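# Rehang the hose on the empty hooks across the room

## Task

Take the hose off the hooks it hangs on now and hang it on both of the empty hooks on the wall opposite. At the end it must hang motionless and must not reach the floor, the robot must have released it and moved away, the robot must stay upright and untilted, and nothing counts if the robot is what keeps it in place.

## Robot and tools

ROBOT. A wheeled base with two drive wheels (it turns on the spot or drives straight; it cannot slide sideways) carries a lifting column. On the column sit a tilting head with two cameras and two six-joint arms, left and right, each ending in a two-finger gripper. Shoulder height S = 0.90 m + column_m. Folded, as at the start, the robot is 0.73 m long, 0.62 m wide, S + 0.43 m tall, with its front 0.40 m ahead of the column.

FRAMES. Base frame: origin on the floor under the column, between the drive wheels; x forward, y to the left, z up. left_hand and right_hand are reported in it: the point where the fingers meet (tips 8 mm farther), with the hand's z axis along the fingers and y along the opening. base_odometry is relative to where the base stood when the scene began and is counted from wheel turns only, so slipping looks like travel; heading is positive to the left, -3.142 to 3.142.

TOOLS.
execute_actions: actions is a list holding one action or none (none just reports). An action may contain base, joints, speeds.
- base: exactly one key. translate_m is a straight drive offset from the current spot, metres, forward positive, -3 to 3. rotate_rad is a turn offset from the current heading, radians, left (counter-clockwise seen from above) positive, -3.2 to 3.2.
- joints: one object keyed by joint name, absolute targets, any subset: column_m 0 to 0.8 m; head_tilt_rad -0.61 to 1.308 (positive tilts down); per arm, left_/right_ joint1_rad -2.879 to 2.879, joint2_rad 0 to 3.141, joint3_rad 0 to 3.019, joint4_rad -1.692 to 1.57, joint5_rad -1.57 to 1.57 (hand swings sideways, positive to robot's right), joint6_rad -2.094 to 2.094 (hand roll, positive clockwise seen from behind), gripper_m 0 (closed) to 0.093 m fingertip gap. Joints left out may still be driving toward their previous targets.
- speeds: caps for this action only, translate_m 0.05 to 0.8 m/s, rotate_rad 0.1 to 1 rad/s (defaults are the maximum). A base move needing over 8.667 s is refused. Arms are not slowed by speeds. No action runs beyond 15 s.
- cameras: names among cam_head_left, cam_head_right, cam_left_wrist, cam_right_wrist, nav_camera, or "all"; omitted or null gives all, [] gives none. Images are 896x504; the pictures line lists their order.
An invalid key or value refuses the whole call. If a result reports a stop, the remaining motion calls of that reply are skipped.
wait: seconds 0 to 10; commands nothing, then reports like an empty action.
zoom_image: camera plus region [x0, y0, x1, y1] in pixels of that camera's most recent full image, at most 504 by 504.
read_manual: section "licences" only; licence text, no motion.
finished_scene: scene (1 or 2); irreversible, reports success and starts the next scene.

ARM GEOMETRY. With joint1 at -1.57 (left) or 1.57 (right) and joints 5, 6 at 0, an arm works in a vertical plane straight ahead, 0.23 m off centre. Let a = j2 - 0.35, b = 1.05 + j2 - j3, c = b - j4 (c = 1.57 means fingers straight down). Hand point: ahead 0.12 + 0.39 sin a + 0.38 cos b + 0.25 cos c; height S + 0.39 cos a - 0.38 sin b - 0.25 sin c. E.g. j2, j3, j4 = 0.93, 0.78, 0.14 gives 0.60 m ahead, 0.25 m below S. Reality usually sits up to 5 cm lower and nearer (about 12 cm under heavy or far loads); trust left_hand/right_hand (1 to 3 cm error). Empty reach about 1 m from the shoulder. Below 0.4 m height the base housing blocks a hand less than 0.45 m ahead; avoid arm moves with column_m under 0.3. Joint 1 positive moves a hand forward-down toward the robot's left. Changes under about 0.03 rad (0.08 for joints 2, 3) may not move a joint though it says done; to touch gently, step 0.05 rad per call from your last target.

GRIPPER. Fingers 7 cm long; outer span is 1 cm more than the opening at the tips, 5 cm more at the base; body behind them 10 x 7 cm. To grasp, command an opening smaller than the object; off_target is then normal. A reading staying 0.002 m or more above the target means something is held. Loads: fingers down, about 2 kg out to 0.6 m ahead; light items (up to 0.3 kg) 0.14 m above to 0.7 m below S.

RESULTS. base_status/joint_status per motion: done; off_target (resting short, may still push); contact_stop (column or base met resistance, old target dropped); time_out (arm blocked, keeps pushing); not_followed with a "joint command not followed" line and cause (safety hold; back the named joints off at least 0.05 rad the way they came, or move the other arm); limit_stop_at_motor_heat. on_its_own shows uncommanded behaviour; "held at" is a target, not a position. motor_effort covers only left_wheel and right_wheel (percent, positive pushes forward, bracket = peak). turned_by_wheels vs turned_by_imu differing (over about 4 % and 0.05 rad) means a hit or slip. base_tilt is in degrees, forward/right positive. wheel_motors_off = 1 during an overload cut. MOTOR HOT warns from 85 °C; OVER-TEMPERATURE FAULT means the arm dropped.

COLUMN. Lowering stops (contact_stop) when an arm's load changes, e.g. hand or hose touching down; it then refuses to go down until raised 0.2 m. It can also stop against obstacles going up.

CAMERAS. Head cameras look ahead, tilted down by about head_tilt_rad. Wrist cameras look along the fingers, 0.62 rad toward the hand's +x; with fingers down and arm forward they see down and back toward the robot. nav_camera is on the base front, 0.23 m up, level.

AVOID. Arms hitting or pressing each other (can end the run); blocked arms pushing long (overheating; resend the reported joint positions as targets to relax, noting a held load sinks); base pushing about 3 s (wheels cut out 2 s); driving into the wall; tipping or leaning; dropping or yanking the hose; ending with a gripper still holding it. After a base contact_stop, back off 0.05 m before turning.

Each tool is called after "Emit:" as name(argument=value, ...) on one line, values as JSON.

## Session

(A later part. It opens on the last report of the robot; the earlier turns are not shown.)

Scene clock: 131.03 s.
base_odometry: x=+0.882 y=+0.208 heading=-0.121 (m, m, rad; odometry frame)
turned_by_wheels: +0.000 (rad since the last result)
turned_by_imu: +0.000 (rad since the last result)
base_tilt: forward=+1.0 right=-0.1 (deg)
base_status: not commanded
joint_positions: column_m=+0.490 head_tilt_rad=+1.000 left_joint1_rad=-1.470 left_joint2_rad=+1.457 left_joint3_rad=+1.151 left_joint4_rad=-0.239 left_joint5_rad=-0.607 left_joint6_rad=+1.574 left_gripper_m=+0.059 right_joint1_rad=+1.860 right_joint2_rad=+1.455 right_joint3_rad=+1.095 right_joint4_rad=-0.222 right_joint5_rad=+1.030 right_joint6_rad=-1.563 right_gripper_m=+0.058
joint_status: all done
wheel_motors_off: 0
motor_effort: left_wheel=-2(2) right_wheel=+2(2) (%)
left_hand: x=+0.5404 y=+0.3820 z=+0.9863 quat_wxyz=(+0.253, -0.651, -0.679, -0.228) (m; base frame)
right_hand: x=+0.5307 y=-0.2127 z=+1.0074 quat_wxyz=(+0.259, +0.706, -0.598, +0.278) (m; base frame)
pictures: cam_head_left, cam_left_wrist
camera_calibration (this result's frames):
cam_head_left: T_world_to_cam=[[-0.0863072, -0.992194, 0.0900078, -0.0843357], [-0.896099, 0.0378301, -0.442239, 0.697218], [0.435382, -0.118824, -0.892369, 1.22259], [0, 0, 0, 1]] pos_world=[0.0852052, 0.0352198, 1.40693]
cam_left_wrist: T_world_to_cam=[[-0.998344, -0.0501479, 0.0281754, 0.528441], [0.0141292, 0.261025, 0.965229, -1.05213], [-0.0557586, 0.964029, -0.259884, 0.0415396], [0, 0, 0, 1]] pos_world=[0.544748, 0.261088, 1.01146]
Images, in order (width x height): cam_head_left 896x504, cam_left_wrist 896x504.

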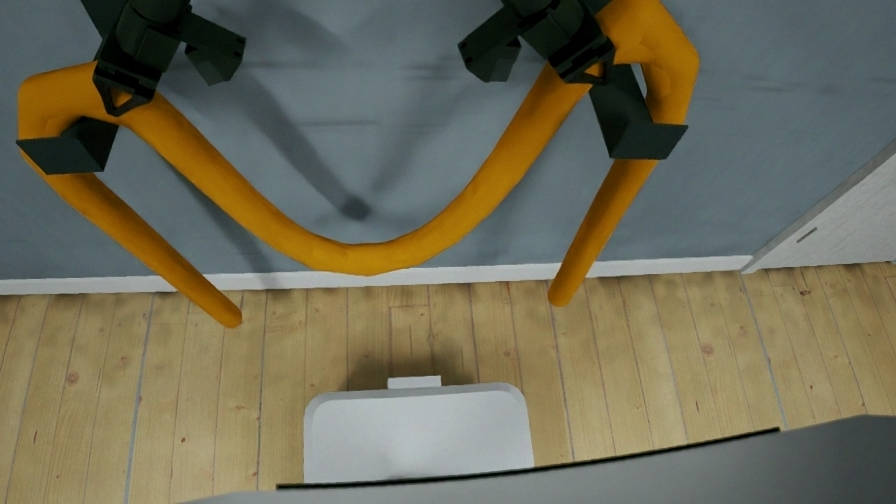

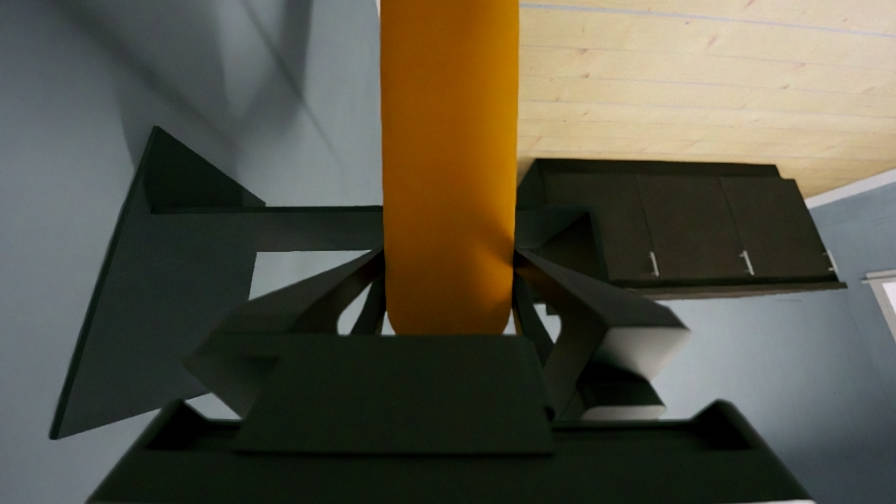

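Emit:
execute_actions(actions=[{"joints":{"left_gripper_m":0.093}}], cameras=[])

Emit:
execute_actions(actions=[{"joints":{"left_joint2_rad":1.15,"left_joint1_rad":-1.57}}], cameras=["cam_head_left"])

Emit:
execute_actions(actions=[{"joints":{"column_m":0.42}}], cameras=["cam_head_left","cam_right_wrist"])

Scene clock: 132.77 s.
base_odometry: x=+0.882 y=+0.208 heading=-0.121 (m, m, rad; odometry frame)
turned_by_wheels: +0.000 (rad since the last result)
turned_by_imu: +0.000 (rad since the last result)
base_tilt: forward=+0.9 right=-0.2 (deg)
base_status: not commanded
joint_positions: column_m=+0.490 head_tilt_rad=+1.000 left_joint1_rad=-1.473 left_joint2_rad=+1.456 left_joint3_rad=+1.151 left_joint4_rad=-0.239 left_joint5_rad=-0.605 left_joint6_rad=+1.574 left_gripper_m=+0.093 right_joint1_rad=+1.860 right_joint2_rad=+1.455 right_joint3_rad=+1.095 right_joint4_rad=-0.222 right_joint5_rad=+1.030 right_joint6_rad=-1.563 right_gripper_m=+0.058
joint_status: all done
wheel_motors_off: 0
motor_effort: left_wheel=+0(3) right_wheel=+2(2) (%)
left_hand: x=+0.5409 y=+0.3801 z=+0.9860 quat_wxyz=(+0.251, -0.652, -0.679, -0.226) (m; base frame)
right_hand: x=+0.5307 y=-0.2127 z=+1.0074 quat_wxyz=(+0.259, +0.706, -0.598, +0.278) (m; base frame)
pictures: none
No camera images: the call's "cameras" was empty. Leave "cameras" out to get every camera's image.

Scene clock: 133.80 s.
base_odometry: x=+0.882 y=+0.208 heading=-0.121 (m, m, rad; odometry frame)
turned_by_wheels: +0.000 (rad since the last result)
turned_by_imu: +0.000 (rad since the last result)
base_tilt: forward=+0.9 right=-0.2 (deg)
base_status: not commanded
joint_positions: column_m=+0.490 head_tilt_rad=+1.000 left_joint1_rad=-1.577 left_joint2_rad=+1.131 left_joint3_rad=+1.142 left_joint4_rad=-0.241 left_joint5_rad=-0.601 left_joint6_rad=+1.572 left_gripper_m=+0.093 right_joint1_rad=+1.860 right_joint2_rad=+1.455 right_joint3_rad=+1.095 right_joint4_rad=-0.222 right_joint5_rad=+1.030 right_joint6_rad=-1.563 right_gripper_m=+0.058
joint_status: all done
wheel_motors_off: 0
motor_effort: left_wheel=+2(6) right_wheel=+3(5) (%)
left_hand: x=+0.6534 y=+0.3187 z=+1.1288 quat_wxyz=(+0.106, -0.639, -0.698, -0.304) (m; base frame)
right_hand: x=+0.5307 y=-0.2127 z=+1.0074 quat_wxyz=(+0.259, +0.706, -0.598, +0.278) (m; base frame)
pictures: cam_head_left
camera_calibration (this result's frames):
cam_head_left: T_world_to_cam=[[-0.0863041, -0.992194, 0.0900107, -0.0843402], [-0.896114, 0.0378301, -0.442209, 0.697174], [0.435352, -0.118824, -0.892384, 1.22261], [0, 0, 0, 1]] pos_world=[0.0852029, 0.0352198, 1.40693]
Images, in order (width x height): cam_head_left 896x504.

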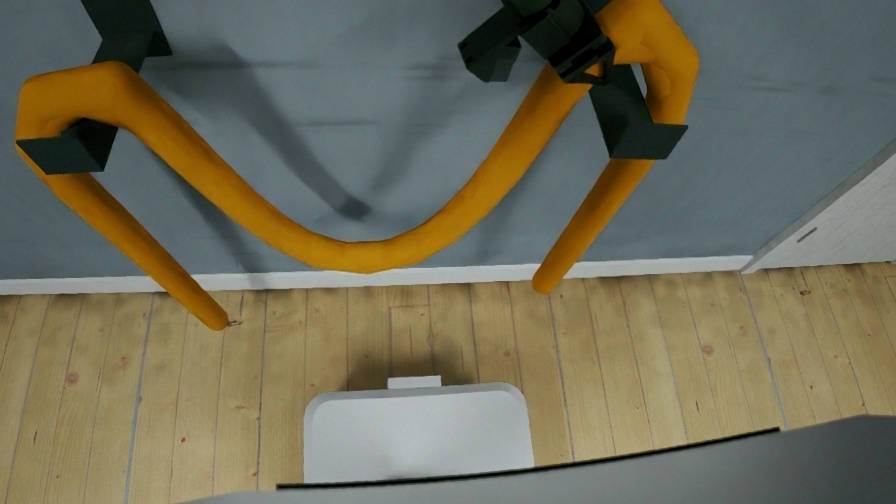

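Scene clock: 135.30 s.
base_odometry: x=+0.882 y=+0.208 heading=-0.121 (m, m, rad; odometry frame)
turned_by_wheels: +0.000 (rad since the last result)
turned_by_imu: +0.000 (rad since the last result)
base_tilt: forward=+0.9 right=-0.1 (deg)
base_status: not commanded
joint_positions: column_m=+0.420 head_tilt_rad=+1.000 left_joint1_rad=-1.576 left_joint2_rad=+1.136 left_joint3_rad=+1.142 left_joint4_rad=-0.241 left_joint5_rad=-0.601 left_joint6_rad=+1.572 left_gripper_m=+0.093 right_joint1_rad=+1.862 right_joint2_rad=+1.455 right_joint3_rad=+1.095 right_joint4_rad=-0.222 right_joint5_rad=+1.047 right_joint6_rad=-1.563 right_gripper_m=+0.058
joint_status: all done
wheel_motors_off: 0
motor_effort: left_wheel=+0(5) right_wheel=+2(3) (%)
left_hand: x=+0.6520 y=+0.3188 z=+1.0562 quat_wxyz=(+0.108, -0.640, -0.698, -0.303) (m; base frame)
right_hand: x=+0.5314 y=-0.2140 z=+0.9396 quat_wxyz=(+0.263, +0.704, -0.596, +0.284) (m; base frame)
pictures: cam_head_left, cam_right_wrist
camera_calibration (this result's frames):
cam_head_left: T_world_to_cam=[[-0.0863012, -0.992194, 0.0900135, -0.0780438], [-0.896128, 0.0378301, -0.44218, 0.666181], [0.435323, -0.118824, -0.892398, 1.16017], [0, 0, 0, 1]] pos_world=[0.0852006, 0.0352198, 1.33693]
cam_right_wrist: T_world_to_cam=[[0.988012, 0.14866, -0.0416226, -0.448721], [0.0646394, -0.153528, 0.986028, -0.985808], [0.140193, -0.976898, -0.161297, -0.0125944], [0, 0, 0, 1]] pos_world=[0.508829, -0.0969452, 0.951326]
Images, in order (width x height): cam_head_left 896x504, cam_right_wrist 896x504.

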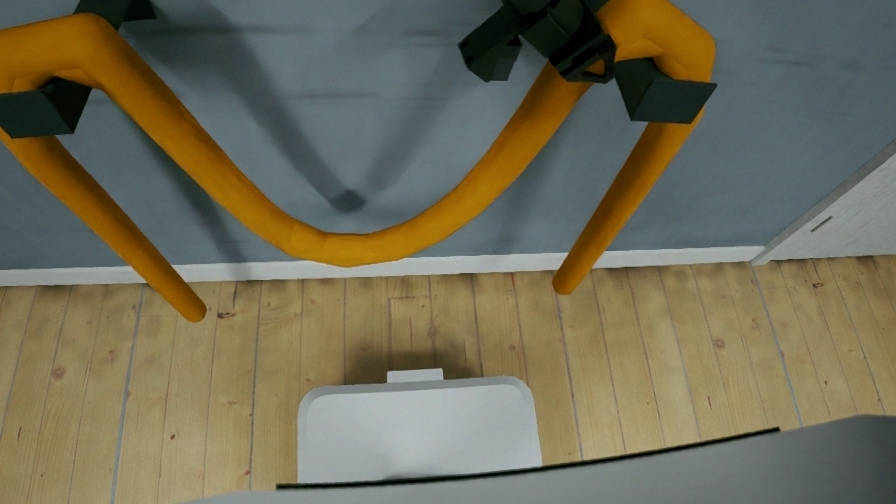

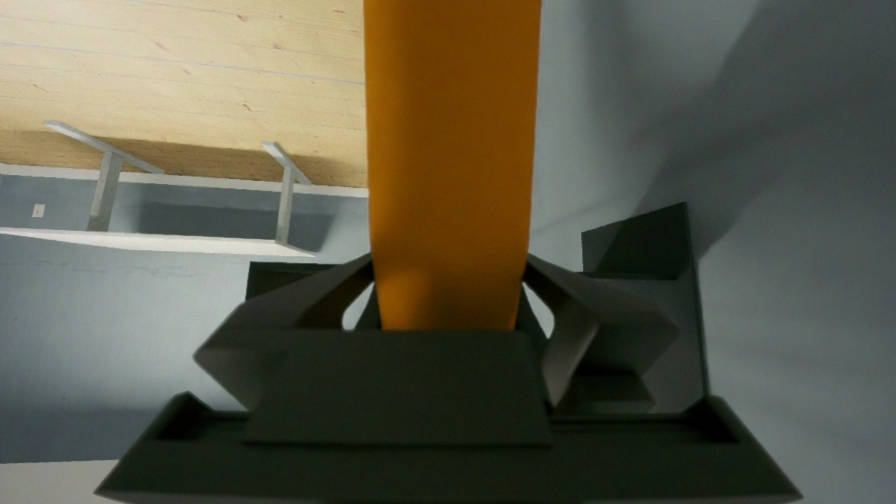

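Emit:
execute_actions(actions=[{"joints":{"right_gripper_m":0.093}}], cameras=[])

Emit:
execute_actions(actions=[{"joints":{"column_m":0.60,"right_joint1_rad":1.92}}], cameras=["cam_head_left"])

Emit:
execute_actions(actions=[{"base":{"translate_m":-0.6},"speeds":{"translate_m":0.4},"joints":{"head_tilt_rad":0.6}}], cameras=["cam_head_left","nav_camera"])

Scene clock: 137.00 s.
base_odometry: x=+0.882 y=+0.208 heading=-0.121 (m, m, rad; odometry frame)
turned_by_wheels: +0.000 (rad since the last result)
turned_by_imu: +0.000 (rad since the last result)
base_tilt: forward=+1.0 right=-0.1 (deg)
base_status: not commanded
joint_positions: column_m=+0.420 head_tilt_rad=+1.000 left_joint1_rad=-1.576 left_joint2_rad=+1.136 left_joint3_rad=+1.142 left_joint4_rad=-0.241 left_joint5_rad=-0.601 left_joint6_rad=+1.572 left_gripper_m=+0.093 right_joint1_rad=+1.864 right_joint2_rad=+1.455 right_joint3_rad=+1.095 right_joint4_rad=-0.222 right_joint5_rad=+1.043 right_joint6_rad=-1.563 right_gripper_m=+0.093
joint_status: all done
wheel_motors_off: 0
motor_effort: left_wheel=-1(0) right_wheel=+1(3) (%)
left_hand: x=+0.6520 y=+0.3188 z=+1.0562 quat_wxyz=(+0.108, -0.640, -0.698, -0.303) (m; base frame)
right_hand: x=+0.5313 y=-0.2123 z=+0.9391 quat_wxyz=(+0.261, +0.705, -0.596, +0.283) (m; base frame)
pictures: none
No camera images: the call's "cameras" was empty. Leave "cameras" out to get every camera's image.

Scene clock: 139.97 s.
base_odometry: x=+0.882 y=+0.208 heading=-0.121 (m, m, rad; odometry frame)
turned_by_wheels: +0.000 (rad since the last result)
turned_by_imu: +0.001 (rad since the last result)
base_tilt: forward=+0.9 right=-0.1 (deg)
base_status: not commanded
joint_positions: column_m=+0.600 head_tilt_rad=+1.000 left_joint1_rad=-1.576 left_joint2_rad=+1.137 left_joint3_rad=+1.142 left_joint4_rad=-0.241 left_joint5_rad=-0.601 left_joint6_rad=+1.572 left_gripper_m=+0.093 right_joint1_rad=+1.918 right_joint2_rad=+1.455 right_joint3_rad=+1.095 right_joint4_rad=-0.222 right_joint5_rad=+1.048 right_joint6_rad=-1.563 right_gripper_m=+0.093
joint_status: all done
wheel_motors_off: 0
motor_effort: left_wheel=-1(1) right_wheel=+1(2) (%)
left_hand: x=+0.6517 y=+0.3188 z=+1.2354 quat_wxyz=(+0.108, -0.640, -0.698, -0.302) (m; base frame)
right_hand: x=+0.5307 y=-0.1826 z=+1.1209 quat_wxyz=(+0.242, +0.718, -0.592, +0.274) (m; base frame)
pictures: cam_head_left
camera_calibration (this result's frames):
cam_head_left: T_world_to_cam=[[-0.0862994, -0.992194, 0.0900153, -0.0942323], [-0.896137, 0.0378301, -0.442161, 0.745662], [0.435305, -0.118824, -0.892407, 1.32065], [0, 0, 0, 1]] pos_world=[0.0851992, 0.0352198, 1.51674]
Images, in order (width x height): cam_head_left 896x504.

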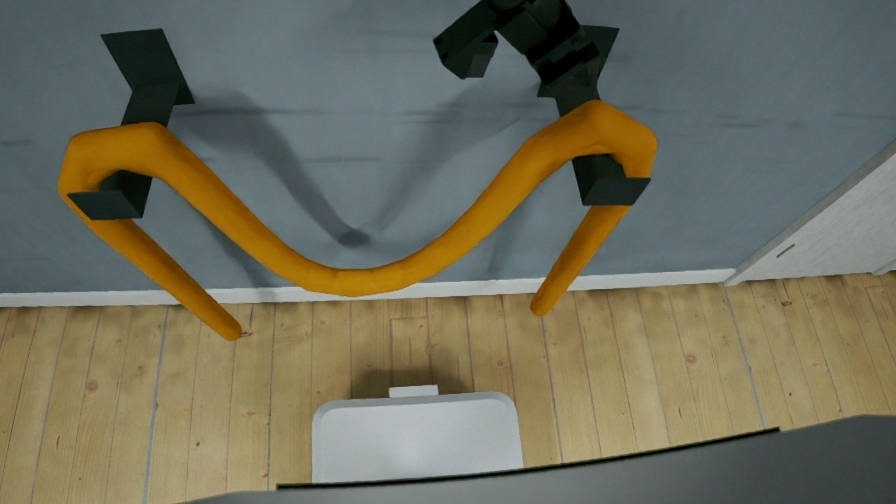

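Scene clock: 142.90 s.
base_odometry: x=+0.286 y=+0.280 heading=-0.122 (m, m, rad; odometry frame)
turned_by_wheels: -0.001 (rad since the last result)
turned_by_imu: -0.002 (rad since the last result)
base_tilt: forward=+0.9 right=-0.1 (deg)
base_status: done
joint_positions: column_m=+0.600 head_tilt_rad=+0.617 left_joint1_rad=-1.576 left_joint2_rad=+1.137 left_joint3_rad=+1.142 left_joint4_rad=-0.241 left_joint5_rad=-0.601 left_joint6_rad=+1.572 left_gripper_m=+0.093 right_joint1_rad=+1.918 right_joint2_rad=+1.454 right_joint3_rad=+1.096 right_joint4_rad=-0.222 right_joint5_rad=+1.048 right_joint6_rad=-1.563 right_gripper_m=+0.093
joint_status: all done
wheel_motors_off: 0
motor_effort: left_wheel=-1(38) right_wheel=+1(52) (%)
left_hand: x=+0.6517 y=+0.3190 z=+1.2354 quat_wxyz=(+0.109, -0.640, -0.698, -0.303) (m; base frame)
right_hand: x=+0.5314 y=-0.1826 z=+1.1213 quat_wxyz=(+0.242, +0.718, -0.592, +0.274) (m; base frame)
pictures: cam_head_left, nav_camera
camera_calibration (this result's frames):
cam_head_left: T_world_to_cam=[[-0.113693, -0.992194, 0.0512281, -0.03135], [-0.665875, 0.0378301, -0.745104, 1.21459], [0.73735, -0.118824, -0.664978, 0.944864], [0, 0, 0, 1]] pos_world=[0.108501, 0.0352198, 1.53491]
Images, in order (width x height): cam_head_left 896x504, nav_camera 896x504.

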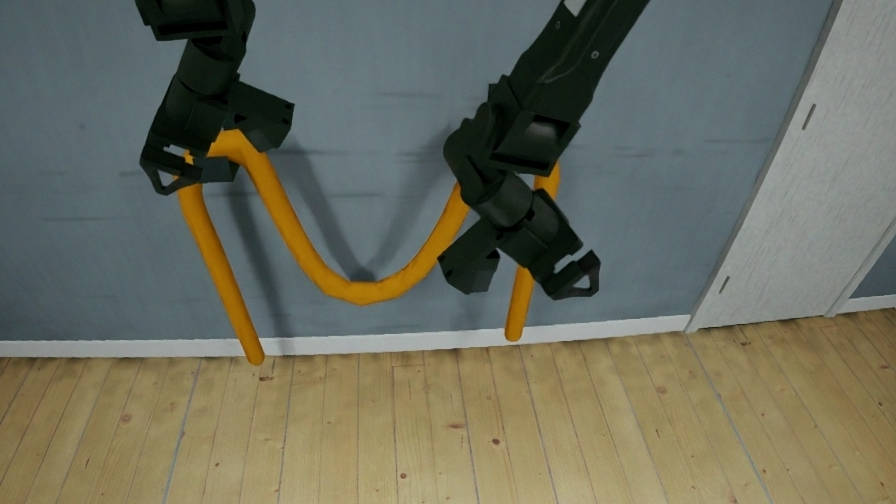

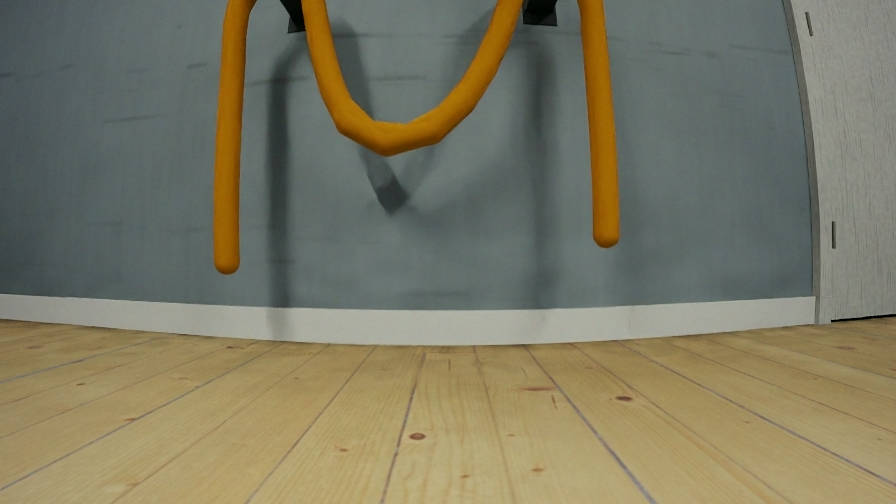

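Hanging on both hooks and clear of the floor.

Emit:
wait(seconds=3)

Emit:
finished_scene(scene=1)

Scene clock: 146.37 s.
base_odometry: x=+0.286 y=+0.280 heading=-0.122 (m, m, rad; odometry frame)
turned_by_wheels: +0.000 (rad since the last result)
turned_by_imu: +0.001 (rad since the last result)
base_tilt: forward=+0.8 right=-0.1 (deg)
base_status: done
joint_positions: column_m=+0.600 head_tilt_rad=+0.617 left_joint1_rad=-1.576 left_joint2_rad=+1.137 left_joint3_rad=+1.142 left_joint4_rad=-0.241 left_joint5_rad=-0.601 left_joint6_rad=+1.572 left_gripper_m=+0.093 right_joint1_rad=+1.918 right_joint2_rad=+1.454 right_joint3_rad=+1.096 right_joint4_rad=-0.222 right_joint5_rad=+1.048 right_joint6_rad=-1.563 right_gripper_m=+0.093
joint_status: all done
wheel_motors_off: 0
motor_effort: left_wheel=-3(38) right_wheel=+2(52) (%)
left_hand: x=+0.6517 y=+0.3190 z=+1.2354 quat_wxyz=(+0.109, -0.640, -0.698, -0.303) (m; base frame)
right_hand: x=+0.5314 y=-0.1826 z=+1.1213 quat_wxyz=(+0.242, +0.718, -0.592, +0.274) (m; base frame)
wait: 3.00 s; at rest from the start
pictures: cam_head_left, cam_head_right, cam_left_wrist, cam_right_wrist, nav_camera
camera_calibration (this result's frames):
cam_head_left: T_world_to_cam=[[-0.113693, -0.992194, 0.0512281, -0.03135], [-0.665875, 0.0378301, -0.745104, 1.21459], [0.73735, -0.118824, -0.664978, 0.944864], [0, 0, 0, 1]] pos_world=[0.108501, 0.0352198, 1.53491]
cam_head_right: T_world_to_cam=[[-0.111157, -0.992999, 0.0399683, -0.076104], [-0.665376, 0.0444891, -0.745182, 1.21895], [0.738186, -0.109426, -0.665663, 0.940394], [0, 0, 0, 1]] pos_world=[0.108412, -0.0268973, 1.53736]
cam_left_wrist: T_world_to_cam=[[-0.96114, 0.00225092, -0.276053, 0.964314], [-0.257415, 0.35397, 0.899134, -1.04872], [0.0997385, 0.935254, -0.339636, 0.179551], [0, 0, 0, 1]] pos_world=[0.638977, 0.201118, 1.27012]
cam_right_wrist: T_world_to_cam=[[0.983491, 0.17809, -0.0320935, -0.448712], [0.067834, -0.198405, 0.97777, -1.16078], [0.167764, -0.963805, -0.20721, 0.0866262], [0, 0, 0, 1]] pos_world=[0.505512, -0.0669022, 1.13852]
Images, in order (width x height): cam_head_left 896x504, cam_head_right 896x504, cam_left_wrist 896x504, cam_right_wrist 896x504, nav_camera 896x504.

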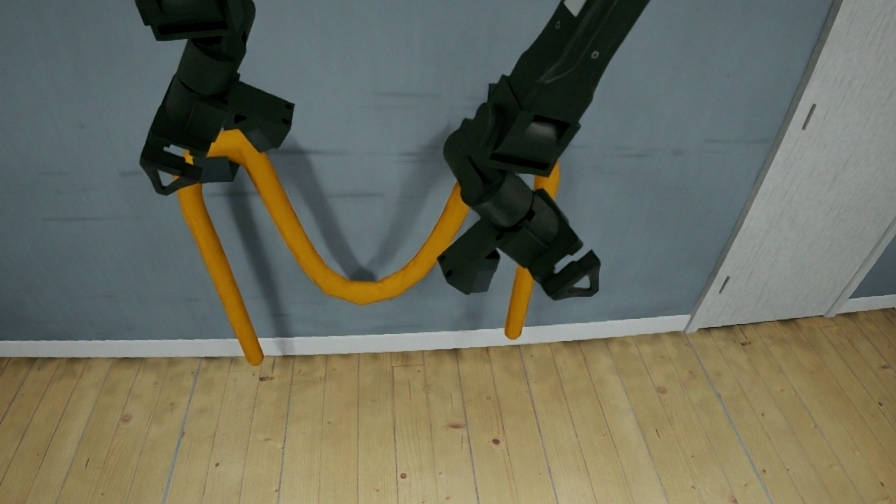

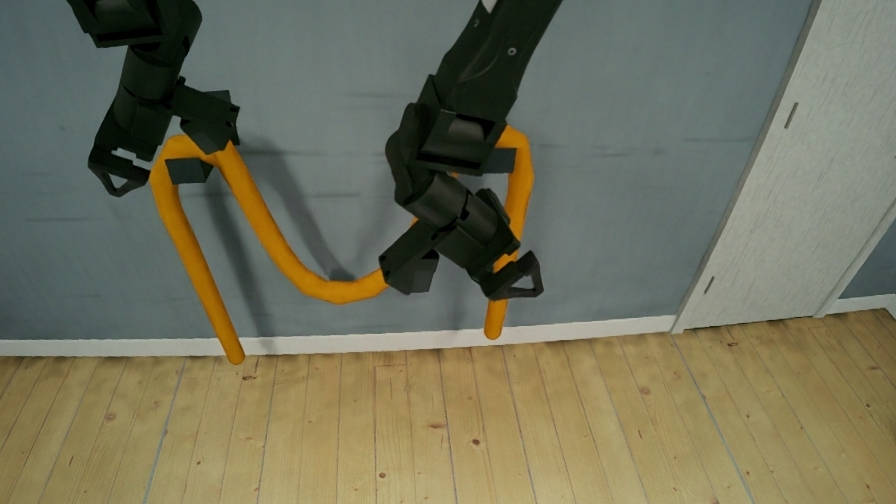

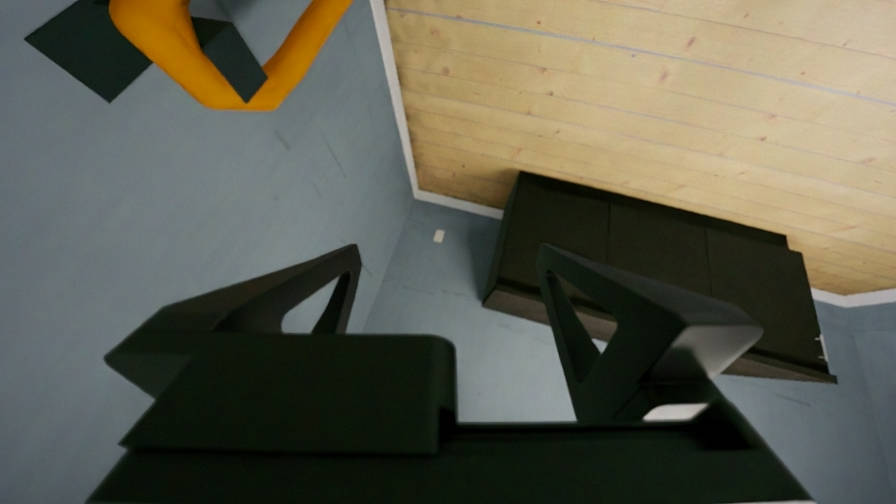

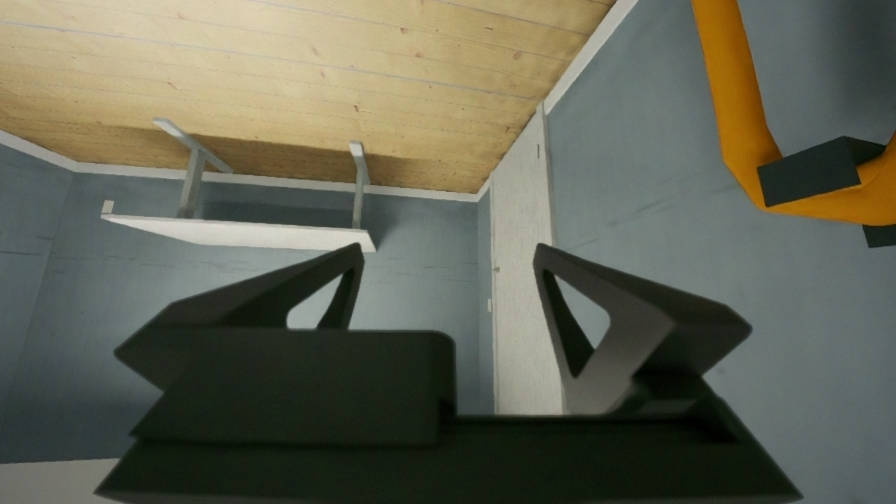

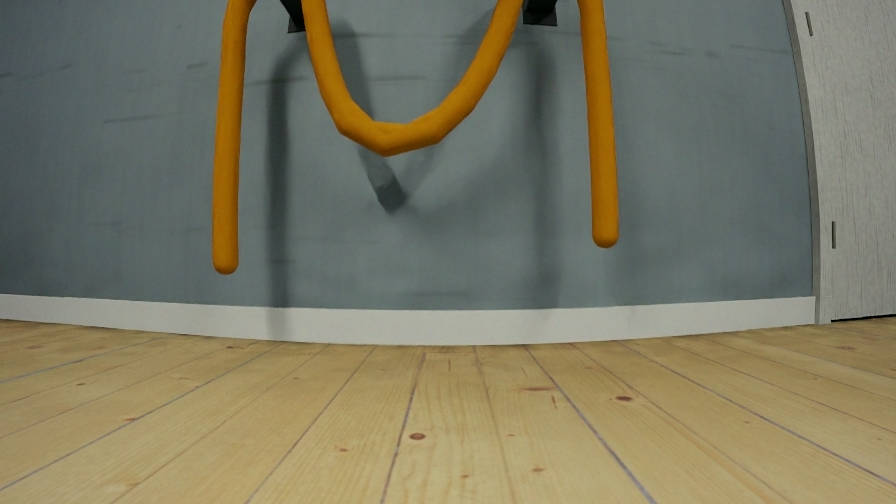

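The scene is finished: the task was done.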